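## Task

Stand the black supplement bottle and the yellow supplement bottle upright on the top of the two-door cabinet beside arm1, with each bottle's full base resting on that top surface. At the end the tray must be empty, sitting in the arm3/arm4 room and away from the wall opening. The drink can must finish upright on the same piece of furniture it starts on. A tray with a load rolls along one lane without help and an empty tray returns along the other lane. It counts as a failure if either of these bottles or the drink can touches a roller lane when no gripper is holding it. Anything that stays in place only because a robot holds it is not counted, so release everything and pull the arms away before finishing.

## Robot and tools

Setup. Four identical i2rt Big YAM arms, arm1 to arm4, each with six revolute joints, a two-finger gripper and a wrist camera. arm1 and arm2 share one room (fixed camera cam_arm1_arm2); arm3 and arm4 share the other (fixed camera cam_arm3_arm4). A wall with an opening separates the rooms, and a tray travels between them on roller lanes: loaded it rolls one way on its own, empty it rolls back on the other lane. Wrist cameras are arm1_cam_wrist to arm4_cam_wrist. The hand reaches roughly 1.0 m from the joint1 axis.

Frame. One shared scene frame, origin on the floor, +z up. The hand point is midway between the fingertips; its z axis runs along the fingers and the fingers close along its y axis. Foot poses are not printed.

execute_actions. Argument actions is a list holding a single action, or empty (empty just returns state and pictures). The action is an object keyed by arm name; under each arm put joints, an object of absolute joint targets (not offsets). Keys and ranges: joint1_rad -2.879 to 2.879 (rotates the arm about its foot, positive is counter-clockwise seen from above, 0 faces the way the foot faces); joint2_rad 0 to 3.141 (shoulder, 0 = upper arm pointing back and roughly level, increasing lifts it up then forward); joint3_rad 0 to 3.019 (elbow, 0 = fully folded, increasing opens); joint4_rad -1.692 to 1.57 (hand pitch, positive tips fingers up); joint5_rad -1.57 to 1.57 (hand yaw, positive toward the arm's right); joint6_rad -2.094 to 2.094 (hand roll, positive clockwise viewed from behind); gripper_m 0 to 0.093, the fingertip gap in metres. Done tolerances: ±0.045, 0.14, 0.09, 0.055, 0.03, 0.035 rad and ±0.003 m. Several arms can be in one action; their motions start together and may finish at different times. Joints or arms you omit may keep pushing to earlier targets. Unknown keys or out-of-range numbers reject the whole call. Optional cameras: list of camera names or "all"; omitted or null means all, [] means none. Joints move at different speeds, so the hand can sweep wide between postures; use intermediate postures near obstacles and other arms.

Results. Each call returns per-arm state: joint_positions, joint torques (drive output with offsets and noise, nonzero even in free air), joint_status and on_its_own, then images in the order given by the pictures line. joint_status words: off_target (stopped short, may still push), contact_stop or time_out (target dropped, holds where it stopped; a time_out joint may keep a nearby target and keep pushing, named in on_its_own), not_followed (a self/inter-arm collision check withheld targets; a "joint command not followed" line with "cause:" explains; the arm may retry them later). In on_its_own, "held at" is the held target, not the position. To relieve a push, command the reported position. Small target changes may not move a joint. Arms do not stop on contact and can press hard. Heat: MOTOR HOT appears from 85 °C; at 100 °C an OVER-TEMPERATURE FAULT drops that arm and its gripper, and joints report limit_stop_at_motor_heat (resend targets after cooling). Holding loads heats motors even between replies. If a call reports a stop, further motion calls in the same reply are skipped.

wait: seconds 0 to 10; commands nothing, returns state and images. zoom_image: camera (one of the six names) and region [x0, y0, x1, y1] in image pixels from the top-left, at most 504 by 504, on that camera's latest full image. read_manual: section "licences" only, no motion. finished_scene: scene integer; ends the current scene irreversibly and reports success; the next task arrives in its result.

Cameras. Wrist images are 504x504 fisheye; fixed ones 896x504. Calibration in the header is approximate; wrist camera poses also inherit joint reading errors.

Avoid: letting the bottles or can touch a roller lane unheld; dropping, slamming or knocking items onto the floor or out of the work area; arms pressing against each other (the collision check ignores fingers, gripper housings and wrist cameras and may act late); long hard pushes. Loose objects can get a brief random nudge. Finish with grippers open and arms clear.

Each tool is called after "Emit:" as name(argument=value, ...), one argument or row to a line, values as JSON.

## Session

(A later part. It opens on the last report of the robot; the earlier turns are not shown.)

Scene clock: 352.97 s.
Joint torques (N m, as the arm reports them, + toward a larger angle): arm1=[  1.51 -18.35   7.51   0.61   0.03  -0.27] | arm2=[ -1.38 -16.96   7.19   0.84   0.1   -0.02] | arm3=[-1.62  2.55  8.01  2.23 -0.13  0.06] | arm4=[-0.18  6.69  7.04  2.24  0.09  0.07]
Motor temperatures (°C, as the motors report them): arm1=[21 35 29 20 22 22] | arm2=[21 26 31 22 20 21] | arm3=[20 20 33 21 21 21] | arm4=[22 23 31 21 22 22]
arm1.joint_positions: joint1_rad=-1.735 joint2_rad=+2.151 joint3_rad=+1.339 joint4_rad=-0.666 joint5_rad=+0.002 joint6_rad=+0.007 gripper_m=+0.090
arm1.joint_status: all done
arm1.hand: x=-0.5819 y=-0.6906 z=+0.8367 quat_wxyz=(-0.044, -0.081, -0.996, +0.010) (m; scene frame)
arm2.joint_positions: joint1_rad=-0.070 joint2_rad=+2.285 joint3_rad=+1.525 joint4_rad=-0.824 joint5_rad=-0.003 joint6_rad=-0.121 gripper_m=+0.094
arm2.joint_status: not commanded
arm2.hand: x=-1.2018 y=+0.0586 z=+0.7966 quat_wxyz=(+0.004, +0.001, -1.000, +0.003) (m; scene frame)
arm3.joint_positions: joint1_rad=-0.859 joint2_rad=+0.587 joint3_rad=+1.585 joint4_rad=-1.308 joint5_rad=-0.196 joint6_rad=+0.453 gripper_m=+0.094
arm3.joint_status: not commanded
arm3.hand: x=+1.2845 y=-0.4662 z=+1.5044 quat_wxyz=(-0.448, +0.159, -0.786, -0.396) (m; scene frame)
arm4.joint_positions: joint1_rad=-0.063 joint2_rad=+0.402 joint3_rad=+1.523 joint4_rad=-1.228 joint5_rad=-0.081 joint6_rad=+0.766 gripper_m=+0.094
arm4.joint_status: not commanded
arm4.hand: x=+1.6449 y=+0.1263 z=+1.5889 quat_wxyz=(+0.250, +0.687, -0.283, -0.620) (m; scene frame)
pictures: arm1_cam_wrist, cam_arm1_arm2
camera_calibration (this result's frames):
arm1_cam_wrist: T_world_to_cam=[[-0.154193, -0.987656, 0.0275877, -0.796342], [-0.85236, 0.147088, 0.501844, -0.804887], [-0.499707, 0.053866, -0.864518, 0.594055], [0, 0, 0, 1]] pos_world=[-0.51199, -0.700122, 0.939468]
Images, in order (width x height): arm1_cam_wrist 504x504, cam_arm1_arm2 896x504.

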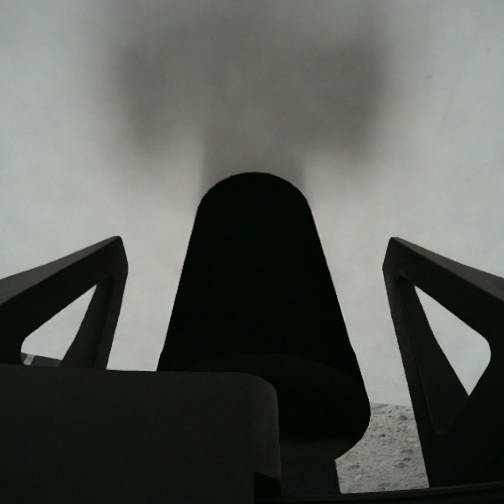

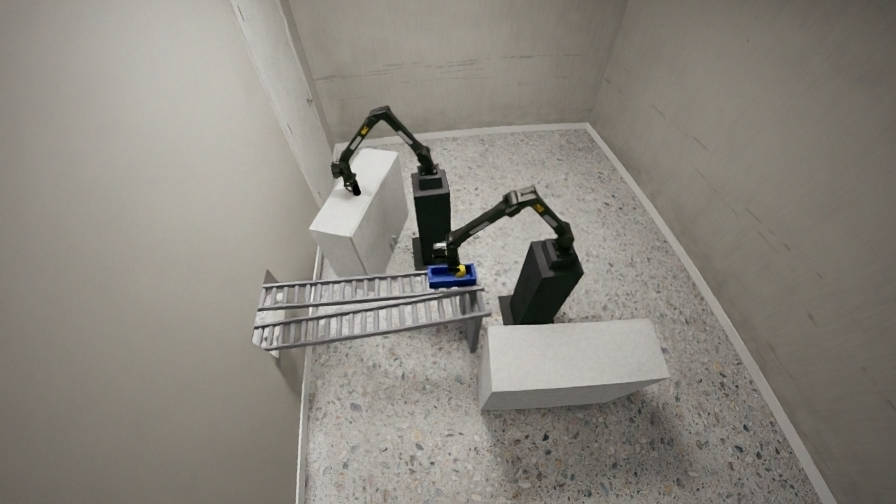

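Emit:
execute_actions(
  actions=[
    {"arm1": {"joints": {"joint3_rad": 1.695, "joint4_rad": -0.92}}, "arm2": {"joints": {"joint1_rad": 0.355, "joint2_rad": 2.185, "joint3_rad": 1.647, "joint4_rad": -1.0, "joint6_rad": 0.31, "gripper_m": 0.045}}},
  ],
  cameras=["arm1_cam_wrist", "arm2_cam_wrist", "cam_arm1_arm2"],
)

Emit:
execute_actions(
  actions=[
    {"arm1": {"joints": {"joint1_rad": 0.165, "joint2_rad": 2.312, "joint6_rad": 0.18}}},
  ],
  cameras=["arm1_cam_wrist", "cam_arm1_arm2"],
)

Scene clock: 392.10 s.
Joint torques (N m, as the arm reports them, + toward a larger angle): arm1=[  1.24 -18.46  11.54   0.45   0.08  -0.3 ] | arm2=[ -0.92 -15.3    7.59   0.4    0.08   0.2 ] | arm3=[-0.96  3.74  7.82  2.18 -0.12  0.03] | arm4=[0.1  6.87 6.97 2.31 0.13 0.06]
Motor temperatures (°C, as the motors report them): arm1=[21 38 29 20 22 22] | arm2=[21 31 30 22 20 21] | arm3=[20 20 34 21 21 21] | arm4=[22 23 31 21 22 22]
arm1.joint_positions: joint1_rad=-1.735 joint2_rad=+2.125 joint3_rad=+1.667 joint4_rad=-0.912 joint5_rad=+0.002 joint6_rad=+0.007 gripper_m=+0.090
arm1.joint_status: all done
arm1.hand: x=-0.4836 y=-0.7048 z=+0.9556 quat_wxyz=(-0.098, -0.081, -0.992, +0.014) (m; scene frame)
arm2.joint_positions: joint1_rad=+0.352 joint2_rad=+2.173 joint3_rad=+1.634 joint4_rad=-0.992 joint5_rad=-0.001 joint6_rad=+0.301 gripper_m=+0.045
arm2.joint_status: all done
arm2.hand: x=-1.1920 y=+0.3180 z=+0.8932 quat_wxyz=(-0.022, +0.002, -1.000, -0.001) (m; scene frame)
arm3.joint_positions: joint1_rad=-0.859 joint2_rad=+0.587 joint3_rad=+1.585 joint4_rad=-1.308 joint5_rad=-0.196 joint6_rad=+0.453 gripper_m=+0.094
arm3.joint_status: not commanded
arm3.hand: x=+1.2845 y=-0.4662 z=+1.5044 quat_wxyz=(-0.448, +0.159, -0.786, -0.396) (m; scene frame)
arm4.joint_positions: joint1_rad=-0.063 joint2_rad=+0.402 joint3_rad=+1.523 joint4_rad=-1.228 joint5_rad=-0.081 joint6_rad=+0.766 gripper_m=+0.094
arm4.joint_status: not commanded
arm4.hand: x=+1.6449 y=+0.1263 z=+1.5889 quat_wxyz=(+0.250, +0.687, -0.283, -0.620) (m; scene frame)
pictures: arm1_cam_wrist, arm2_cam_wrist, cam_arm1_arm2
camera_calibration (this result's frames):
arm1_cam_wrist: T_world_to_cam=[[-0.156029, -0.987367, 0.0275824, -0.799147], [-0.901125, 0.153725, 0.405392, -0.705448], [-0.404511, 0.0383976, -0.913727, 0.828873], [0, 0, 0, 1]] pos_world=[-0.425099, -0.712433, 1.06539]
arm2_cam_wrist: T_world_to_cam=[[0.00252378, -0.999988, -0.00419045, 0.322574], [-0.831733, -0.00442552, 0.555158, -1.48165], [-0.555169, 0.00208424, -0.831735, 0.204393], [0, 0, 0, 1]] pos_world=[-1.11968, 0.315587, 0.993904]
Images, in order (width x height): arm1_cam_wrist 504x504, arm2_cam_wrist 504x504, cam_arm1_arm2 896x504.

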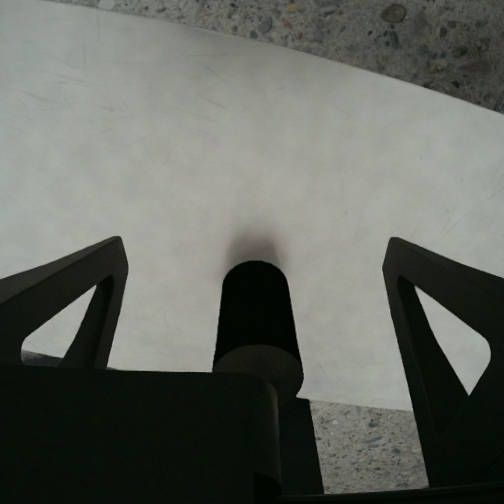

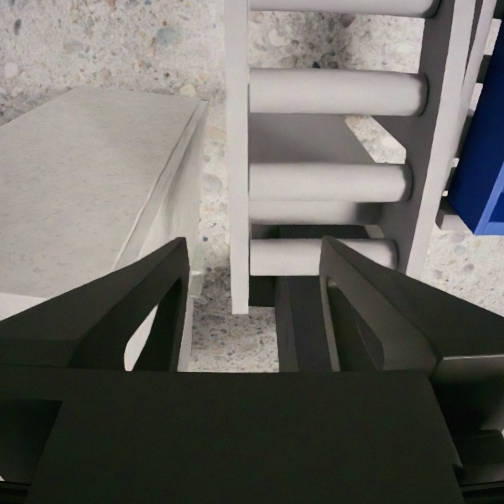

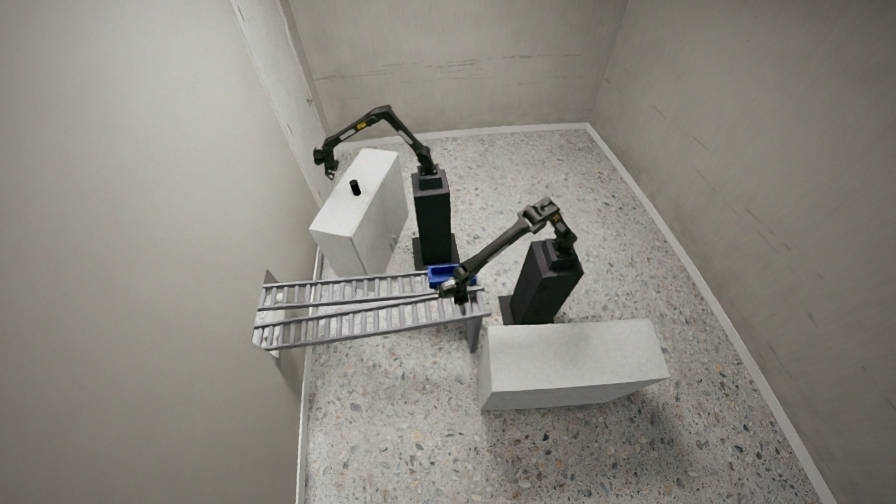

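Scene clock: 394.27 s.
Joint torques (N m, as the arm reports them, + toward a larger angle): arm1=[  0.52 -21.03   8.15   0.21   0.19  -0.06] | arm2=[ -0.92 -15.2    7.66   0.4    0.08   0.2 ] | arm3=[-1.38  3.64  8.27  2.07 -0.11  0.04] | arm4=[-0.33  6.52  7.02  2.19  0.11  0.08]
Motor temperatures (°C, as the motors report them): arm1=[21 38 29 20 22 22] | arm2=[21 31 30 22 20 21] | arm3=[20 20 34 21 21 21] | arm4=[22 23 31 21 22 22]
arm1.joint_positions: joint1_rad=+0.175 joint2_rad=+2.319 joint3_rad=+1.692 joint4_rad=-0.912 joint5_rad=-0.001 joint6_rad=+0.165 gripper_m=+0.090
arm1.joint_status: all done
arm1.hand: x=-1.2637 y=+0.0342 z=+0.8365 quat_wxyz=(-0.003, +0.713, -0.701, -0.011) (m; scene frame)
arm2.joint_positions: joint1_rad=+0.352 joint2_rad=+2.173 joint3_rad=+1.634 joint4_rad=-0.992 joint5_rad=-0.001 joint6_rad=+0.301 gripper_m=+0.045
arm2.joint_status: not commanded
arm2.hand: x=-1.1920 y=+0.3180 z=+0.8932 quat_wxyz=(-0.022, +0.002, -1.000, -0.001) (m; scene frame)
arm3.joint_positions: joint1_rad=-0.859 joint2_rad=+0.587 joint3_rad=+1.585 joint4_rad=-1.308 joint5_rad=-0.196 joint6_rad=+0.453 gripper_m=+0.094
arm3.joint_status: not commanded
arm3.hand: x=+1.2845 y=-0.4662 z=+1.5044 quat_wxyz=(-0.448, +0.159, -0.786, -0.396) (m; scene frame)
arm4.joint_positions: joint1_rad=-0.063 joint2_rad=+0.402 joint3_rad=+1.523 joint4_rad=-1.228 joint5_rad=-0.081 joint6_rad=+0.766 gripper_m=+0.094
arm4.joint_status: not commanded
arm4.hand: x=+1.6449 y=+0.1263 z=+1.5889 quat_wxyz=(+0.250, +0.687, -0.283, -0.620) (m; scene frame)
pictures: arm1_cam_wrist, cam_arm1_arm2
camera_calibration (this result's frames):
arm1_cam_wrist: T_world_to_cam=[[0.999618, 0.0273088, 0.0041729, 1.25727], [0.0202777, -0.827897, 0.560514, -0.405502], [0.0187617, -0.560215, -0.828135, 0.859916], [0, 0, 0, 1]] pos_world=[-1.2647, 0.11169, 0.934169]
Images, in order (width x height): arm1_cam_wrist 504x504, cam_arm1_arm2 896x504.

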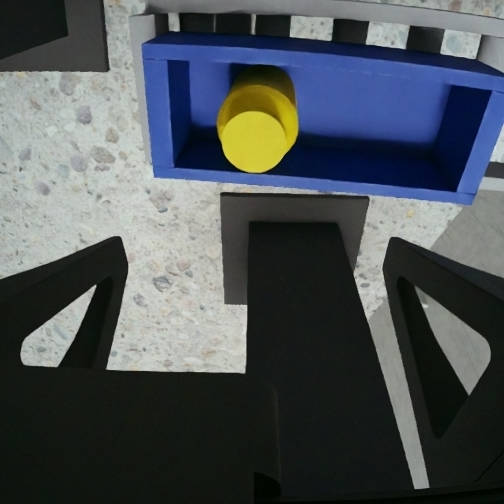

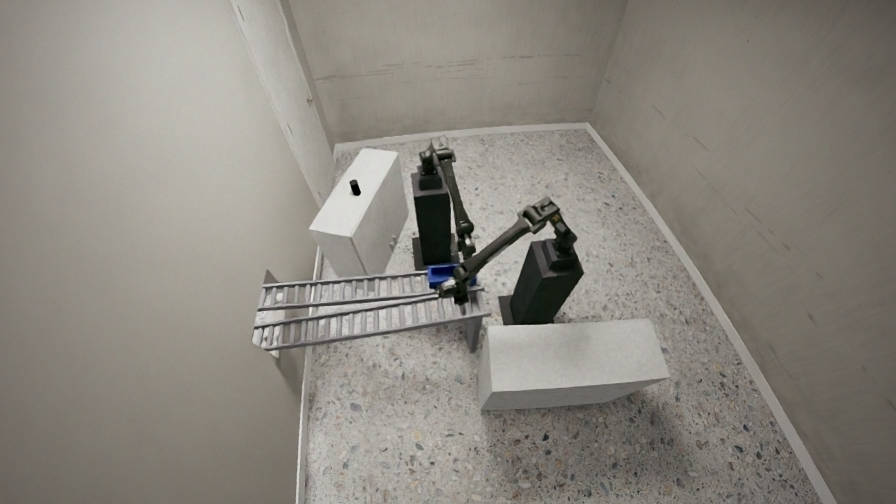

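Emit:
execute_actions(
  actions=[
    {"arm1": {"joints": {"joint2_rad": 2.729, "joint3_rad": 1.853, "joint4_rad": -0.66, "gripper_m": 0.08}}},
  ],
  cameras=["arm1_cam_wrist", "cam_arm1_arm2"],
)

Scene clock: 418.83 s.
Joint torques (N m, as the arm reports them, + toward a larger angle): arm1=[  0.64 -19.94   7.46   0.64   0.11  -0.06] | arm2=[ -0.93 -15.2    7.66   0.39   0.08   0.2 ] | arm3=[-0.72  3.64  8.09  1.89 -0.12  0.06] | arm4=[-0.37  6.74  6.81  2.22  0.1   0.05]
Motor temperatures (°C, as the motors report them): arm1=[21 40 29 20 22 22] | arm2=[21 31 31 22 20 21] | arm3=[20 20 34 21 21 21] | arm4=[22 23 32 21 22 22]
arm1.joint_positions: joint1_rad=+0.174 joint2_rad=+2.721 joint3_rad=+1.838 joint4_rad=-0.665 joint5_rad=+0.001 joint6_rad=+0.165 gripper_m=+0.080
arm1.joint_status: all done
arm1.hand: x=-1.2634 y=+0.0296 z=+0.6268 quat_wxyz=(-0.002, +0.713, -0.701, -0.007) (m; scene frame)
arm2.joint_positions: joint1_rad=+0.352 joint2_rad=+2.173 joint3_rad=+1.634 joint4_rad=-0.992 joint5_rad=-0.001 joint6_rad=+0.301 gripper_m=+0.045
arm2.joint_status: not commanded
arm2.hand: x=-1.1920 y=+0.3180 z=+0.8932 quat_wxyz=(-0.022, +0.002, -1.000, -0.001) (m; scene frame)
arm3.joint_positions: joint1_rad=-0.859 joint2_rad=+0.587 joint3_rad=+1.585 joint4_rad=-1.308 joint5_rad=-0.196 joint6_rad=+0.453 gripper_m=+0.094
arm3.joint_status: not commanded
arm3.hand: x=+1.2845 y=-0.4662 z=+1.5044 quat_wxyz=(-0.448, +0.159, -0.786, -0.396) (m; scene frame)
arm4.joint_positions: joint1_rad=-0.063 joint2_rad=+0.402 joint3_rad=+1.523 joint4_rad=-1.228 joint5_rad=-0.081 joint6_rad=+0.766 gripper_m=+0.094
arm4.joint_status: not commanded
arm4.hand: x=+1.6449 y=+0.1263 z=+1.5889 quat_wxyz=(+0.250, +0.687, -0.283, -0.620) (m; scene frame)
pictures: arm1_cam_wrist, cam_arm1_arm2
camera_calibration (this result's frames):
arm1_cam_wrist: T_world_to_cam=[[0.999603, 0.0269779, 0.00811296, 1.2555], [0.0176238, -0.823523, 0.567009, -0.299396], [0.0219779, -0.566641, -0.823672, 0.685109], [0, 0, 0, 1]] pos_world=[-1.26478, 0.107781, 0.723879]
Images, in order (width x height): arm1_cam_wrist 504x504, cam_arm1_arm2 896x504.

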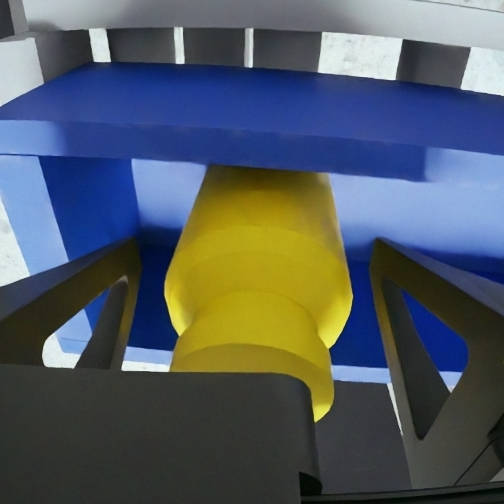

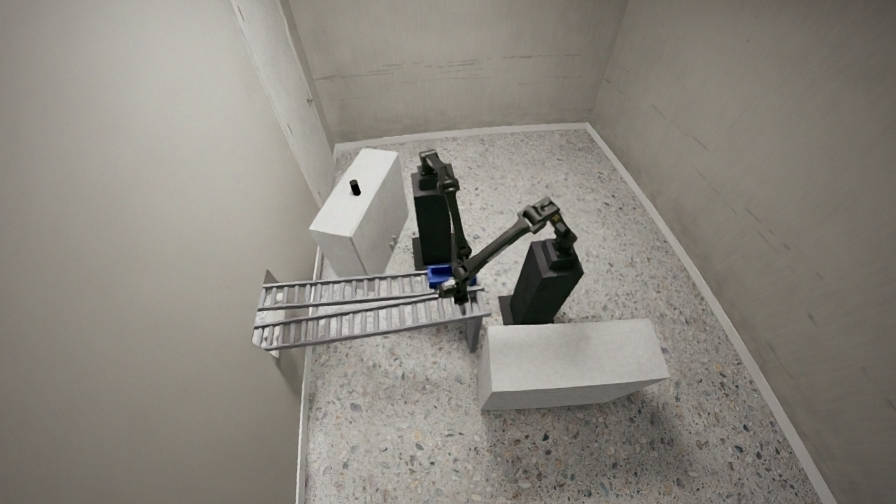

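Emit:
execute_actions(
  actions=[
    {"arm1": {"joints": {"joint2_rad": 2.712, "gripper_m": 0.04}}},
  ],
  cameras=["arm1_cam_wrist"],
)

Scene clock: 429.13 s.
Joint torques (N m, as the arm reports them, + toward a larger angle): arm1=[  1.37 -21.13   7.37   0.58   0.1   -0.08] | arm2=[ -0.91 -15.22   7.66   0.4    0.08   0.2 ] | arm3=[-1.91  2.91  8.09  2.25 -0.13  0.07] | arm4=[-0.08  6.66  6.97  2.07  0.09  0.05]
Motor temperatures (°C, as the motors report them): arm1=[21 41 29 20 22 22] | arm2=[21 31 31 22 20 21] | arm3=[20 20 34 21 21 21] | arm4=[22 23 32 22 22 22]
arm1.joint_positions: joint1_rad=+0.174 joint2_rad=+2.717 joint3_rad=+1.839 joint4_rad=-0.662 joint5_rad=+0.001 joint6_rad=+0.166 gripper_m=+0.040
arm1.joint_status: all done
arm1.hand: x=-1.2637 y=+0.0326 z=+0.6296 quat_wxyz=(-0.004, +0.713, -0.702, -0.010) (m; scene frame)
arm2.joint_positions: joint1_rad=+0.352 joint2_rad=+2.173 joint3_rad=+1.634 joint4_rad=-0.992 joint5_rad=-0.001 joint6_rad=+0.301 gripper_m=+0.045
arm2.joint_status: not commanded
arm2.hand: x=-1.1920 y=+0.3180 z=+0.8932 quat_wxyz=(-0.022, +0.002, -1.000, -0.001) (m; scene frame)
arm3.joint_positions: joint1_rad=-0.859 joint2_rad=+0.587 joint3_rad=+1.585 joint4_rad=-1.308 joint5_rad=-0.196 joint6_rad=+0.453 gripper_m=+0.094
arm3.joint_status: not commanded
arm3.hand: x=+1.2845 y=-0.4662 z=+1.5044 quat_wxyz=(-0.448, +0.159, -0.786, -0.396) (m; scene frame)
arm4.joint_positions: joint1_rad=-0.063 joint2_rad=+0.402 joint3_rad=+1.523 joint4_rad=-1.228 joint5_rad=-0.081 joint6_rad=+0.766 gripper_m=+0.094
arm4.joint_status: not commanded
arm4.hand: x=+1.6449 y=+0.1263 z=+1.5889 quat_wxyz=(+0.250, +0.687, -0.283, -0.620) (m; scene frame)
pictures: arm1_cam_wrist
camera_calibration (this result's frames):
arm1_cam_wrist: T_world_to_cam=[[0.999667, 0.0249731, 0.00646848, 1.25694], [0.0170563, -0.827952, 0.56054, -0.294964], [0.019354, -0.560243, -0.828102, 0.688411], [0, 0, 0, 1]] pos_world=[-1.26481, 0.110071, 0.727284]
Images, in order (width x height): arm1_cam_wrist 504x504.

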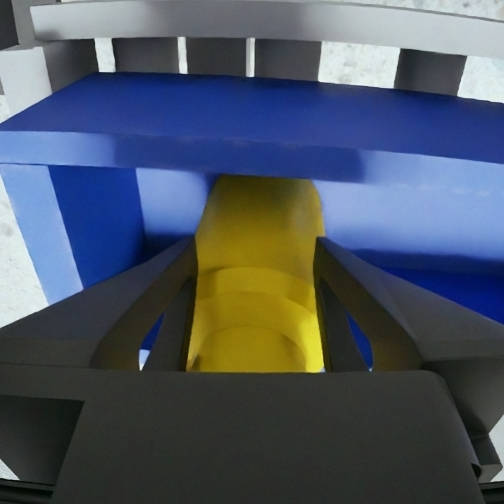

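Emit:
execute_actions(
  actions=[
    {"arm1": {"joints": {"gripper_m": 0.082}}},
  ],
  cameras=["arm1_cam_wrist", "cam_arm1_arm2"],
)

Scene clock: 432.40 s.
Joint torques (N m, as the arm reports them, + toward a larger angle): arm1=[  1.05 -21.14   7.54   0.49   0.11  -0.05] | arm2=[ -0.93 -15.21   7.66   0.4    0.08   0.2 ] | arm3=[-1.43  3.24  7.9   2.18 -0.08  0.01] | arm4=[-0.42  6.8   6.89  2.22  0.11  0.05]
Motor temperatures (°C, as the motors report them): arm1=[21 41 29 20 22 22] | arm2=[21 31 31 22 20 21] | arm3=[20 20 35 21 21 21] | arm4=[22 23 32 22 22 22]
arm1.joint_positions: joint1_rad=+0.174 joint2_rad=+2.717 joint3_rad=+1.839 joint4_rad=-0.662 joint5_rad=+0.001 joint6_rad=+0.166 gripper_m=+0.082
arm1.joint_status: all done
arm1.hand: x=-1.2637 y=+0.0326 z=+0.6296 quat_wxyz=(-0.004, +0.713, -0.702, -0.010) (m; scene frame)
arm2.joint_positions: joint1_rad=+0.352 joint2_rad=+2.173 joint3_rad=+1.634 joint4_rad=-0.992 joint5_rad=-0.001 joint6_rad=+0.301 gripper_m=+0.045
arm2.joint_status: not commanded
arm2.hand: x=-1.1920 y=+0.3180 z=+0.8932 quat_wxyz=(-0.022, +0.002, -1.000, -0.001) (m; scene frame)
arm3.joint_positions: joint1_rad=-0.859 joint2_rad=+0.587 joint3_rad=+1.585 joint4_rad=-1.308 joint5_rad=-0.196 joint6_rad=+0.453 gripper_m=+0.094
arm3.joint_status: not commanded
arm3.hand: x=+1.2845 y=-0.4662 z=+1.5044 quat_wxyz=(-0.448, +0.159, -0.786, -0.396) (m; scene frame)
arm4.joint_positions: joint1_rad=-0.063 joint2_rad=+0.402 joint3_rad=+1.523 joint4_rad=-1.228 joint5_rad=-0.081 joint6_rad=+0.766 gripper_m=+0.094
arm4.joint_status: not commanded
arm4.hand: x=+1.6449 y=+0.1263 z=+1.5889 quat_wxyz=(+0.250, +0.687, -0.283, -0.620) (m; scene frame)
pictures: arm1_cam_wrist, cam_arm1_arm2
camera_calibration (this result's frames):
arm1_cam_wrist: T_world_to_cam=[[0.999667, 0.0249731, 0.00646848, 1.25694], [0.0170563, -0.827952, 0.56054, -0.294964], [0.019354, -0.560243, -0.828102, 0.688411], [0, 0, 0, 1]] pos_world=[-1.26481, 0.110071, 0.727284]
Images, in order (width x height): arm1_cam_wrist 504x504, cam_arm1_arm2 896x504.

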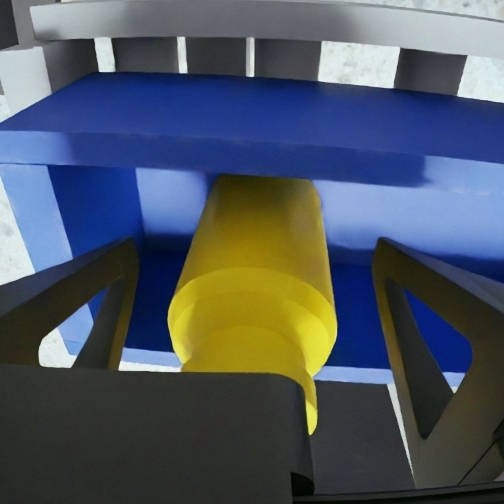

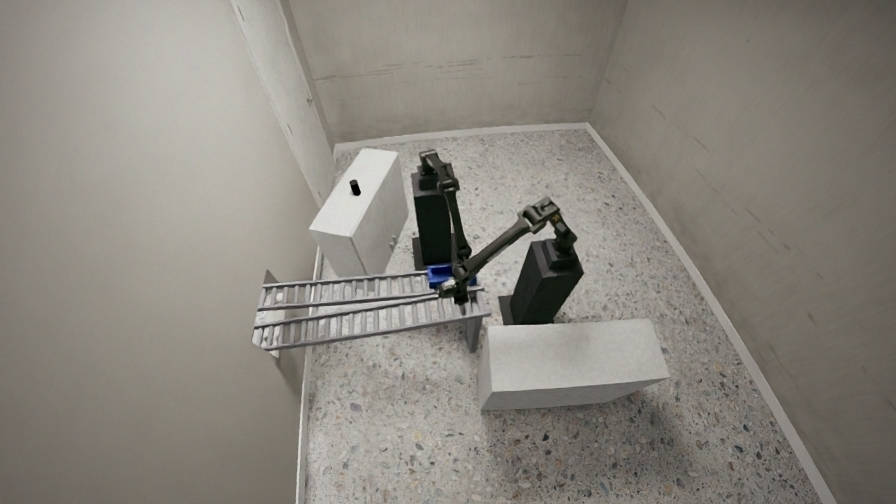

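Emit:
execute_actions(
  actions=[
    {"arm1": {"joints": {"joint3_rad": 1.805}}},
  ],
  cameras=["arm1_cam_wrist"],
)

Scene clock: 460.77 s.
Joint torques (N m, as the arm reports them, + toward a larger angle): arm1=[  1.   -21.21   6.04   0.51   0.11  -0.07] | arm2=[ -0.95 -15.2    7.66   0.4    0.08   0.2 ] | arm3=[-1.14  3.41  7.95  2.16 -0.17  0.  ] | arm4=[-0.66  6.75  7.05  2.24  0.09  0.04]
Motor temperatures (°C, as the motors report them): arm1=[21 43 29 20 22 22] | arm2=[21 32 31 22 20 21] | arm3=[20 20 35 21 21 21] | arm4=[22 23 32 22 22 22]
arm1.joint_positions: joint1_rad=+0.174 joint2_rad=+2.715 joint3_rad=+1.803 joint4_rad=-0.662 joint5_rad=+0.001 joint6_rad=+0.166 gripper_m=+0.082
arm1.joint_status: all done
arm1.hand: x=-1.2604 y=+0.0142 z=+0.6222 quat_wxyz=(+0.006, +0.713, -0.702, +0.003) (m; scene frame)
arm2.joint_positions: joint1_rad=+0.352 joint2_rad=+2.173 joint3_rad=+1.634 joint4_rad=-0.992 joint5_rad=-0.001 joint6_rad=+0.301 gripper_m=+0.045
arm2.joint_status: not commanded
arm2.hand: x=-1.1920 y=+0.3180 z=+0.8932 quat_wxyz=(-0.022, +0.002, -1.000, -0.001) (m; scene frame)
arm3.joint_positions: joint1_rad=-0.859 joint2_rad=+0.587 joint3_rad=+1.585 joint4_rad=-1.308 joint5_rad=-0.196 joint6_rad=+0.453 gripper_m=+0.094
arm3.joint_status: not commanded
arm3.hand: x=+1.2845 y=-0.4662 z=+1.5044 quat_wxyz=(-0.448, +0.159, -0.786, -0.396) (m; scene frame)
arm4.joint_positions: joint1_rad=-0.063 joint2_rad=+0.402 joint3_rad=+1.523 joint4_rad=-1.228 joint5_rad=-0.081 joint6_rad=+0.766 gripper_m=+0.094
arm4.joint_status: not commanded
arm4.hand: x=+1.6449 y=+0.1263 z=+1.5889 quat_wxyz=(+0.250, +0.687, -0.283, -0.620) (m; scene frame)
pictures: arm1_cam_wrist
camera_calibration (this result's frames):
arm1_cam_wrist: T_world_to_cam=[[0.999606, 0.0254824, 0.0117672, 1.25072], [0.0136962, -0.808772, 0.587962, -0.327719], [0.0244997, -0.587569, -0.808803, 0.666817], [0, 0, 0, 1]] pos_world=[-1.26208, 0.0948798, 0.717292]
Images, in order (width x height): arm1_cam_wrist 504x504.

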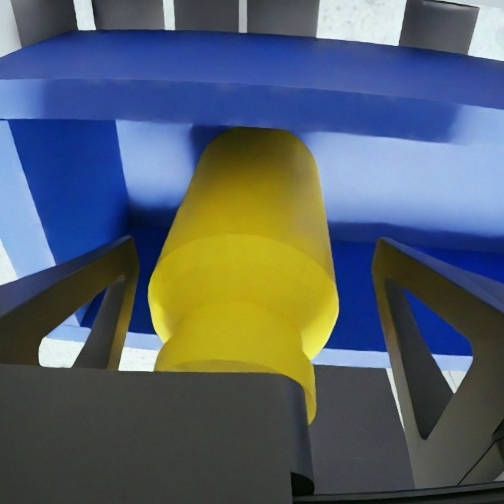

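Emit:
execute_actions(
  actions=[
    {"arm1": {"joints": {"joint4_rad": -0.69}}},
  ],
  cameras=[],
)

Emit:
execute_actions(
  actions=[
    {"arm1": {"joints": {"gripper_m": 0.045}}},
  ],
  cameras=["arm1_cam_wrist"],
)

Scene clock: 470.23 s.
Joint torques (N m, as the arm reports them, + toward a larger angle): arm1=[  1.31 -20.25   6.14   0.15   0.11  -0.09] | arm2=[ -0.97 -15.21   7.66   0.4    0.08   0.2 ] | arm3=[-1.56  2.76  7.88  2.08 -0.1   0.1 ] | arm4=[-0.43  6.14  6.86  2.15  0.15  0.05]
Motor temperatures (°C, as the motors report them): arm1=[21 43 29 20 22 22] | arm2=[21 33 31 22 20 21] | arm3=[20 20 35 21 21 21] | arm4=[22 23 32 22 22 22]
arm1.joint_positions: joint1_rad=+0.174 joint2_rad=+2.715 joint3_rad=+1.803 joint4_rad=-0.682 joint5_rad=+0.001 joint6_rad=+0.166 gripper_m=+0.082
arm1.joint_status: all done
arm1.hand: x=-1.2595 y=+0.0095 z=+0.6223 quat_wxyz=(+0.011, +0.713, -0.701, +0.011) (m; scene frame)
arm2.joint_positions: joint1_rad=+0.352 joint2_rad=+2.173 joint3_rad=+1.634 joint4_rad=-0.992 joint5_rad=-0.001 joint6_rad=+0.301 gripper_m=+0.045
arm2.joint_status: not commanded
arm2.hand: x=-1.1920 y=+0.3180 z=+0.8932 quat_wxyz=(-0.022, +0.002, -1.000, -0.001) (m; scene frame)
arm3.joint_positions: joint1_rad=-0.859 joint2_rad=+0.587 joint3_rad=+1.585 joint4_rad=-1.308 joint5_rad=-0.196 joint6_rad=+0.453 gripper_m=+0.094
arm3.joint_status: not commanded
arm3.hand: x=+1.2845 y=-0.4662 z=+1.5044 quat_wxyz=(-0.448, +0.159, -0.786, -0.396) (m; scene frame)
arm4.joint_positions: joint1_rad=-0.063 joint2_rad=+0.402 joint3_rad=+1.523 joint4_rad=-1.228 joint5_rad=-0.081 joint6_rad=+0.766 gripper_m=+0.094
arm4.joint_status: not commanded
arm4.hand: x=+1.6449 y=+0.1263 z=+1.5889 quat_wxyz=(+0.250, +0.687, -0.283, -0.620) (m; scene frame)
pictures: none
No camera images: the call's "cameras" was empty. Leave "cameras" out to get every camera's image.

Scene clock: 470.80 s.
Joint torques (N m, as the arm reports them, + toward a larger angle): arm1=[  1.09 -21.06   6.05   0.11   0.12  -0.08] | arm2=[ -0.92 -15.21   7.65   0.4    0.08   0.2 ] | arm3=[-0.81  3.56  8.    2.15 -0.13  0.14] | arm4=[-0.34  6.53  6.97  2.22  0.12  0.05]
Motor temperatures (°C, as the motors report them): arm1=[21 43 29 20 22 22] | arm2=[21 33 31 22 20 21] | arm3=[20 20 35 21 21 21] | arm4=[22 23 32 22 22 22]
arm1.joint_positions: joint1_rad=+0.174 joint2_rad=+2.715 joint3_rad=+1.803 joint4_rad=-0.682 joint5_rad=+0.000 joint6_rad=+0.167 gripper_m=+0.063
arm1.joint_status: gripper_m off_target (ended at +0.063, target +0.045)
arm1.hand: x=-1.2597 y=+0.0095 z=+0.6223 quat_wxyz=(+0.012, +0.712, -0.702, +0.011) (m; scene frame)
arm2.joint_positions: joint1_rad=+0.352 joint2_rad=+2.173 joint3_rad=+1.634 joint4_rad=-0.992 joint5_rad=-0.001 joint6_rad=+0.301 gripper_m=+0.045
arm2.joint_status: not commanded
arm2.hand: x=-1.1920 y=+0.3180 z=+0.8932 quat_wxyz=(-0.022, +0.002, -1.000, -0.001) (m; scene frame)
arm3.joint_positions: joint1_rad=-0.859 joint2_rad=+0.587 joint3_rad=+1.585 joint4_rad=-1.308 joint5_rad=-0.196 joint6_rad=+0.453 gripper_m=+0.094
arm3.joint_status: not commanded
arm3.hand: x=+1.2845 y=-0.4662 z=+1.5044 quat_wxyz=(-0.448, +0.159, -0.786, -0.396) (m; scene frame)
arm4.joint_positions: joint1_rad=-0.063 joint2_rad=+0.402 joint3_rad=+1.523 joint4_rad=-1.228 joint5_rad=-0.081 joint6_rad=+0.766 gripper_m=+0.094
arm4.joint_status: not commanded
arm4.hand: x=+1.6449 y=+0.1263 z=+1.5889 quat_wxyz=(+0.250, +0.687, -0.283, -0.620) (m; scene frame)
pictures: arm1_cam_wrist
camera_calibration (this result's frames):
arm1_cam_wrist: T_world_to_cam=[[0.999583, 0.0254397, 0.0136772, 1.24895], [0.0120324, -0.797253, 0.603525, -0.343516], [0.0262577, -0.603109, -0.797227, 0.659262], [0, 0, 0, 1]] pos_world=[-1.26161, 0.0919645, 0.715819]
Images, in order (width x height): arm1_cam_wrist 504x504.

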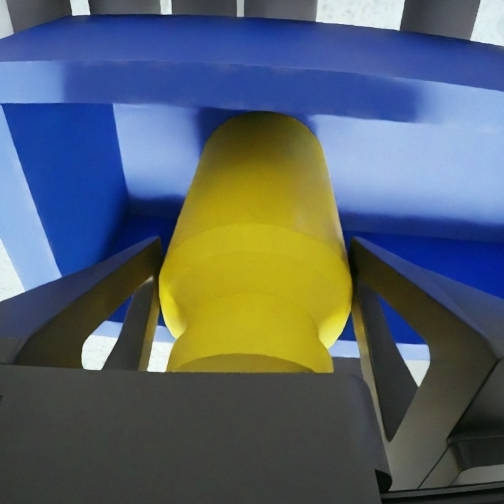

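Emit:
execute_actions(
  actions=[
    {"arm1": {"joints": {"joint2_rad": 2.46, "joint3_rad": 1.632, "joint4_rad": -0.625}}},
  ],
  cameras=["arm1_cam_wrist", "cam_arm1_arm2"],
)

Scene clock: 485.30 s.
Joint torques (N m, as the arm reports them, + toward a larger angle): arm1=[  1.14 -20.12   7.35   0.55   0.14  -0.07] | arm2=[ -0.91 -15.18   7.67   0.4    0.08   0.19] | arm3=[-1.2   3.82  8.04  2.01 -0.15  0.07] | arm4=[-0.29  6.49  7.    2.09  0.1   0.08]
Motor temperatures (°C, as the motors report them): arm1=[21 43 28 20 22 22] | arm2=[21 33 32 22 20 21] | arm3=[20 20 35 21 21 21] | arm4=[22 23 32 22 22 22]
arm1.joint_positions: joint1_rad=+0.174 joint2_rad=+2.456 joint3_rad=+1.626 joint4_rad=-0.622 joint5_rad=+0.000 joint6_rad=+0.167 gripper_m=+0.063
arm1.joint_status: all done
arm1.hand: x=-1.2631 y=+0.0318 z=+0.7357 quat_wxyz=(-0.029, +0.711, -0.701, -0.047) (m; scene frame)
arm2.joint_positions: joint1_rad=+0.352 joint2_rad=+2.173 joint3_rad=+1.634 joint4_rad=-0.992 joint5_rad=-0.001 joint6_rad=+0.301 gripper_m=+0.045
arm2.joint_status: not commanded
arm2.hand: x=-1.1920 y=+0.3180 z=+0.8932 quat_wxyz=(-0.022, +0.002, -1.000, -0.001) (m; scene frame)
arm3.joint_positions: joint1_rad=-0.859 joint2_rad=+0.587 joint3_rad=+1.585 joint4_rad=-1.308 joint5_rad=-0.196 joint6_rad=+0.453 gripper_m=+0.094
arm3.joint_status: not commanded
arm3.hand: x=+1.2845 y=-0.4662 z=+1.5044 quat_wxyz=(-0.448, +0.159, -0.786, -0.396) (m; scene frame)
arm4.joint_positions: joint1_rad=-0.063 joint2_rad=+0.402 joint3_rad=+1.523 joint4_rad=-1.228 joint5_rad=-0.081 joint6_rad=+0.766 gripper_m=+0.094
arm4.joint_status: not commanded
arm4.hand: x=+1.6449 y=+0.1263 z=+1.5889 quat_wxyz=(+0.250, +0.687, -0.283, -0.620) (m; scene frame)
pictures: arm1_cam_wrist, cam_arm1_arm2
camera_calibration (this result's frames):
arm1_cam_wrist: T_world_to_cam=[[0.999671, 0.0242216, -0.00838066, 1.26663], [0.0252347, -0.872897, 0.487252, -0.289463], [0.00448655, -0.487303, -0.873221, 0.787951], [0, 0, 0, 1]] pos_world=[-1.26244, 0.10062, 0.839712]
Images, in order (width x height): arm1_cam_wrist 504x504, cam_arm1_arm2 896x504.

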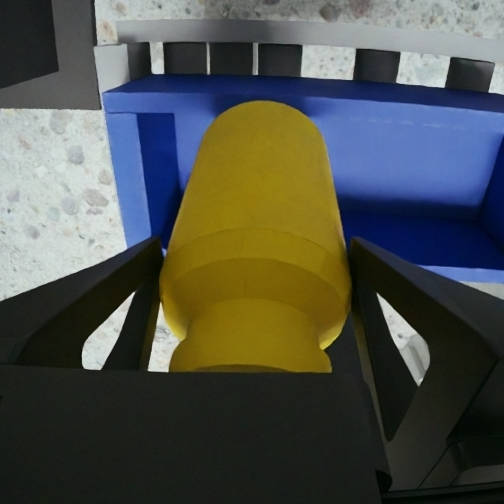

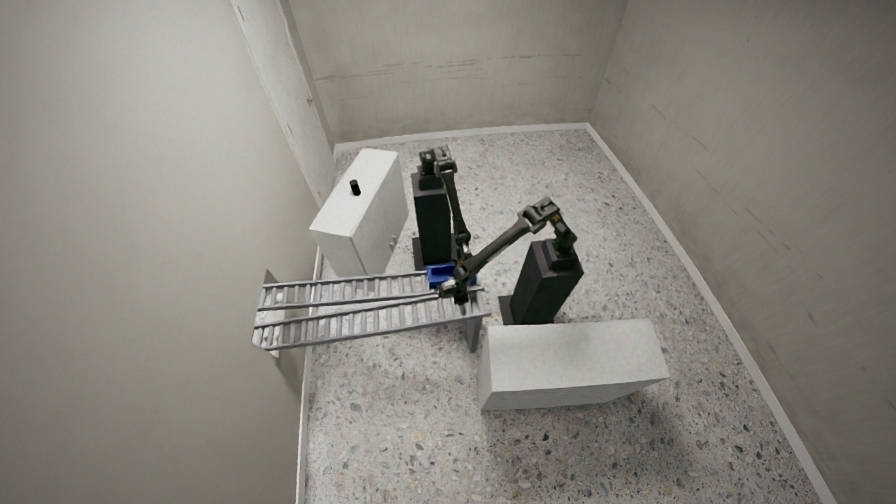

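Emit:
execute_actions(
  actions=[
    {"arm1": {"joints": {"joint1_rad": -1.46, "joint2_rad": 2.16, "joint3_rad": 1.80, "joint4_rad": -1.285}}},
  ],
  cameras=["arm1_cam_wrist", "cam_arm1_arm2"],
)

Scene clock: 504.67 s.
Joint torques (N m, as the arm reports them, + toward a larger angle): arm1=[  2.59 -21.51   9.92  -0.05   0.08  -0.08] | arm2=[ -0.9  -15.21   7.66   0.39   0.08   0.2 ] | arm3=[-0.69  2.9   8.08  2.19 -0.1   0.14] | arm4=[-0.07  6.54  6.99  2.25  0.13  0.08]
Motor temperatures (°C, as the motors report them): arm1=[21 43 29 20 22 22] | arm2=[21 34 32 22 20 21] | arm3=[20 20 35 21 21 21] | arm4=[22 23 32 22 22 22]
arm1.joint_positions: joint1_rad=-1.470 joint2_rad=+2.183 joint3_rad=+1.789 joint4_rad=-1.274 joint5_rad=+0.002 joint6_rad=+0.167 gripper_m=+0.063
arm1.joint_status: all done
arm1.hand: x=-0.5258 y=-0.5331 z=+0.9569 quat_wxyz=(+0.050, -0.029, -0.998, +0.013) (m; scene frame)
arm2.joint_positions: joint1_rad=+0.352 joint2_rad=+2.173 joint3_rad=+1.634 joint4_rad=-0.992 joint5_rad=-0.001 joint6_rad=+0.301 gripper_m=+0.045
arm2.joint_status: not commanded
arm2.hand: x=-1.1920 y=+0.3180 z=+0.8932 quat_wxyz=(-0.022, +0.002, -1.000, -0.001) (m; scene frame)
arm3.joint_positions: joint1_rad=-0.859 joint2_rad=+0.587 joint3_rad=+1.585 joint4_rad=-1.308 joint5_rad=-0.196 joint6_rad=+0.453 gripper_m=+0.094
arm3.joint_status: not commanded
arm3.hand: x=+1.2845 y=-0.4662 z=+1.5044 quat_wxyz=(-0.448, +0.159, -0.786, -0.396) (m; scene frame)
arm4.joint_positions: joint1_rad=-0.063 joint2_rad=+0.402 joint3_rad=+1.523 joint4_rad=-1.228 joint5_rad=-0.081 joint6_rad=+0.766 gripper_m=+0.094
arm4.joint_status: not commanded
arm4.hand: x=+1.6449 y=+0.1263 z=+1.5889 quat_wxyz=(+0.250, +0.687, -0.283, -0.620) (m; scene frame)
pictures: arm1_cam_wrist, cam_arm1_arm2
camera_calibration (this result's frames):
arm1_cam_wrist: T_world_to_cam=[[-0.0462518, -0.998035, 0.0422723, -0.598301], [-0.752371, 0.0626418, 0.655754, -0.980276], [-0.657114, -0.0014746, -0.75379, 0.499318], [0, 0, 0, 1]] pos_world=[-0.437095, -0.534983, 1.04449]
Images, in order (width x height): arm1_cam_wrist 504x504, cam_arm1_arm2 896x504.

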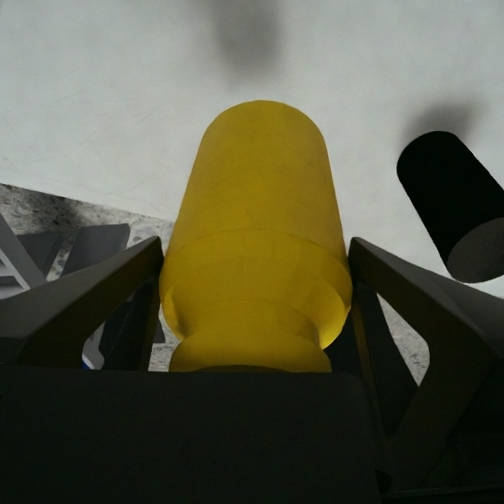

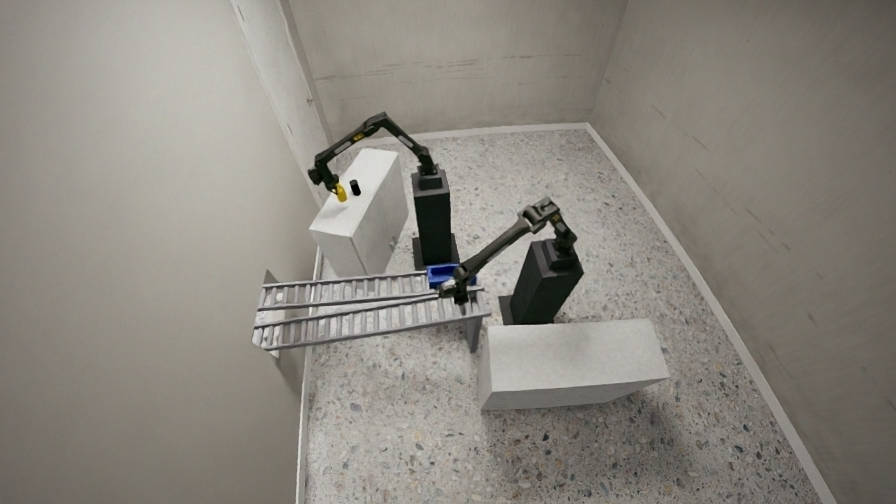

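Emit:
execute_actions(
  actions=[
    {"arm1": {"joints": {"joint2_rad": 2.255, "joint3_rad": 1.74, "joint4_rad": -1.118}}, "arm2": {"joints": {"joint1_rad": -0.108, "joint2_rad": 2.27, "joint3_rad": 1.535, "joint4_rad": -0.82, "joint6_rad": -0.17}}},
  ],
  cameras=["arm1_cam_wrist", "arm2_cam_wrist", "cam_arm1_arm2"],
)

Scene clock: 535.97 s.
Joint torques (N m, as the arm reports them, + toward a larger angle): arm1=[  2.31 -21.95   9.26   0.49   0.06  -0.08] | arm2=[ -1.7  -16.53   6.04   0.91  -0.1   -0.01] | arm3=[-1.79  3.11  7.98  2.24 -0.13  0.04] | arm4=[0.11 6.68 6.97 2.24 0.13 0.1 ]
Motor temperatures (°C, as the motors report them): arm1=[21 45 32 20 22 22] | arm2=[21 35 32 22 20 21] | arm3=[20 20 36 21 21 21] | arm4=[22 23 33 22 22 22]
arm1.joint_positions: joint1_rad=-1.470 joint2_rad=+2.275 joint3_rad=+1.727 joint4_rad=-1.123 joint5_rad=+0.002 joint6_rad=+0.167 gripper_m=+0.063
arm1.joint_status: all done
arm1.hand: x=-0.5299 y=-0.5343 z=+0.8784 quat_wxyz=(+0.052, -0.029, -0.998, +0.013) (m; scene frame)
arm2.joint_positions: joint1_rad=-0.104 joint2_rad=+2.280 joint3_rad=+1.531 joint4_rad=-0.826 joint5_rad=+0.002 joint6_rad=-0.161 gripper_m=+0.045
arm2.joint_status: all done
arm2.hand: x=-1.2013 y=+0.0372 z=+0.8007 quat_wxyz=(+0.000, +0.004, -1.000, +0.006) (m; scene frame)
arm3.joint_positions: joint1_rad=-0.859 joint2_rad=+0.587 joint3_rad=+1.585 joint4_rad=-1.308 joint5_rad=-0.196 joint6_rad=+0.453 gripper_m=+0.094
arm3.joint_status: not commanded
arm3.hand: x=+1.2845 y=-0.4662 z=+1.5044 quat_wxyz=(-0.448, +0.159, -0.786, -0.396) (m; scene frame)
arm4.joint_positions: joint1_rad=-0.063 joint2_rad=+0.402 joint3_rad=+1.523 joint4_rad=-1.228 joint5_rad=-0.081 joint6_rad=+0.766 gripper_m=+0.094
arm4.joint_status: not commanded
arm4.hand: x=+1.6449 y=+0.1263 z=+1.5889 quat_wxyz=(+0.250, +0.687, -0.283, -0.620) (m; scene frame)
pictures: arm1_cam_wrist, arm2_cam_wrist, cam_arm1_arm2
camera_calibration (this result's frames):
arm1_cam_wrist: T_world_to_cam=[[-0.0461514, -0.99802, 0.0427426, -0.59672], [-0.750377, 0.0628807, 0.658013, -0.932695], [-0.659397, -0.00170482, -0.751793, 0.434381], [0, 0, 0, 1]] pos_world=[-0.440982, -0.536149, 0.965795]
arm2_cam_wrist: T_world_to_cam=[[0.00708571, -0.999929, 0.00953524, 0.035955], [-0.807258, -0.0000923208, 0.590198, -1.4381], [-0.590156, -0.0118794, -0.807202, 0.0618029], [0, 0, 0, 1]] pos_world=[-1.1247, 0.0365539, 0.898309]
Images, in order (width x height): arm1_cam_wrist 504x504, arm2_cam_wrist 504x504, cam_arm1_arm2 896x504.

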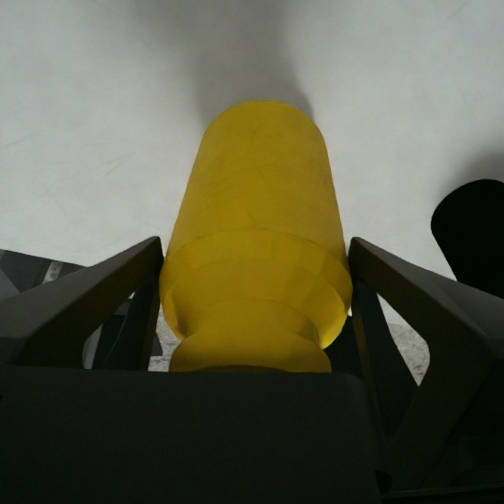

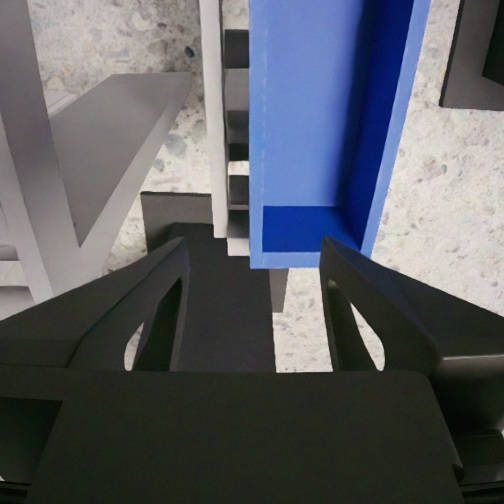

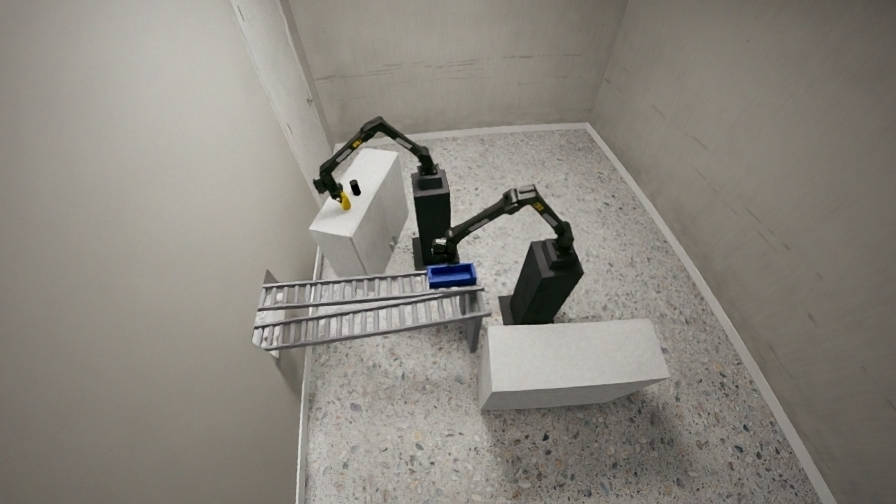

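Emit:
execute_actions(
  actions=[
    {"arm1": {"joints": {"joint3_rad": 1.695, "joint4_rad": -1.058}}, "arm2": {"joints": {"joint2_rad": 2.675, "joint3_rad": 1.68, "joint4_rad": -0.55}}},
  ],
  cameras=["arm1_cam_wrist", "arm2_cam_wrist", "cam_arm1_arm2"],
)

Scene clock: 552.83 s.
Joint torques (N m, as the arm reports them, + toward a larger angle): arm1=[  2.22 -20.98   8.72   0.59   0.07  -0.04] | arm2=[ -1.5  -17.44   5.75   0.99  -0.1   -0.02] | arm3=[-1.53  3.66  8.09  2.3  -0.14  0.09] | arm4=[-0.11  6.75  6.98  2.18  0.11  0.  ]
Motor temperatures (°C, as the motors report them): arm1=[21 46 32 20 22 22] | arm2=[21 36 31 22 20 21] | arm3=[20 20 36 21 21 21] | arm4=[22 23 33 22 22 22]
arm1.joint_positions: joint1_rad=-1.470 joint2_rad=+2.274 joint3_rad=+1.688 joint4_rad=-1.064 joint5_rad=+0.002 joint6_rad=+0.167 gripper_m=+0.063
arm1.joint_status: all done
arm1.hand: x=-0.5328 y=-0.5347 z=+0.8659 quat_wxyz=(+0.041, -0.029, -0.999, +0.011) (m; scene frame)
arm2.joint_positions: joint1_rad=-0.104 joint2_rad=+2.687 joint3_rad=+1.658 joint4_rad=-0.558 joint5_rad=+0.002 joint6_rad=-0.161 gripper_m=+0.045
arm2.joint_status: all done
arm2.hand: x=-1.2137 y=+0.0372 z=+0.5957 quat_wxyz=(+0.005, +0.004, -1.000, +0.005) (m; scene frame)
arm3.joint_positions: joint1_rad=-0.859 joint2_rad=+0.587 joint3_rad=+1.585 joint4_rad=-1.308 joint5_rad=-0.196 joint6_rad=+0.453 gripper_m=+0.094
arm3.joint_status: not commanded
arm3.hand: x=+1.2845 y=-0.4662 z=+1.5044 quat_wxyz=(-0.448, +0.159, -0.786, -0.396) (m; scene frame)
arm4.joint_positions: joint1_rad=-0.063 joint2_rad=+0.402 joint3_rad=+1.523 joint4_rad=-1.228 joint5_rad=-0.081 joint6_rad=+0.766 gripper_m=+0.094
arm4.joint_status: not commanded
arm4.hand: x=+1.6449 y=+0.1263 z=+1.5889 quat_wxyz=(+0.250, +0.687, -0.283, -0.620) (m; scene frame)
pictures: arm1_cam_wrist, arm2_cam_wrist, cam_arm1_arm2
camera_calibration (this result's frames):
arm1_cam_wrist: T_world_to_cam=[[-0.0468129, -0.998122, 0.0395029, -0.594357], [-0.76395, 0.0612529, 0.642362, -0.921171], [-0.643575, -0.000107482, -0.765383, 0.444102], [0, 0, 0, 1]] pos_world=[-0.445739, -0.536768, 0.955112]
arm2_cam_wrist: T_world_to_cam=[[0.00707729, -0.999945, 0.0077198, 0.0390557], [-0.800531, -0.00103924, 0.599291, -1.32433], [-0.59925, -0.0104213, -0.800494, -0.126135], [0, 0, 0, 1]] pos_world=[-1.13603, 0.0363628, 0.692389]
Images, in order (width x height): arm1_cam_wrist 504x504, arm2_cam_wrist 504x504, cam_arm1_arm2 896x504.

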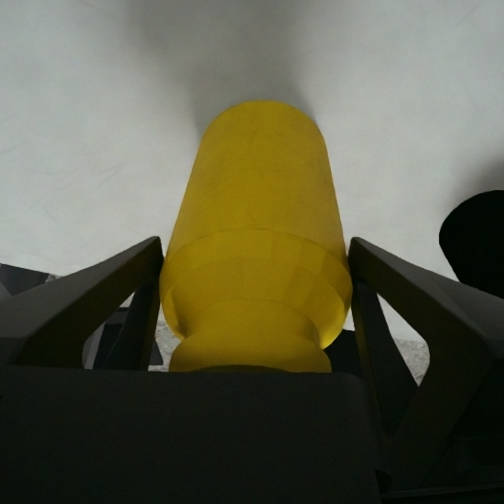

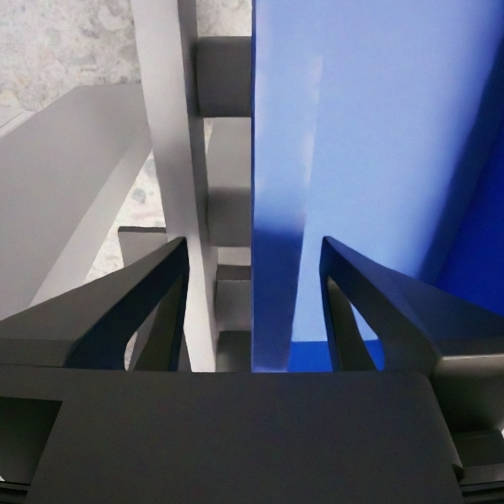

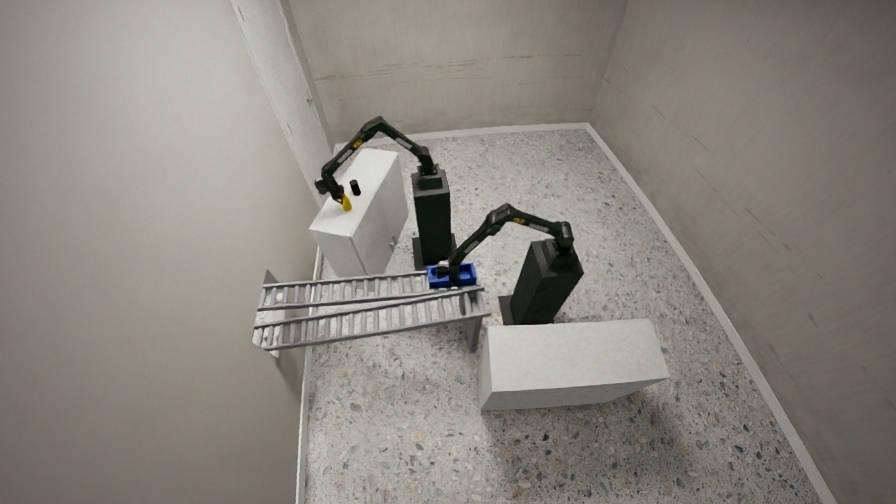

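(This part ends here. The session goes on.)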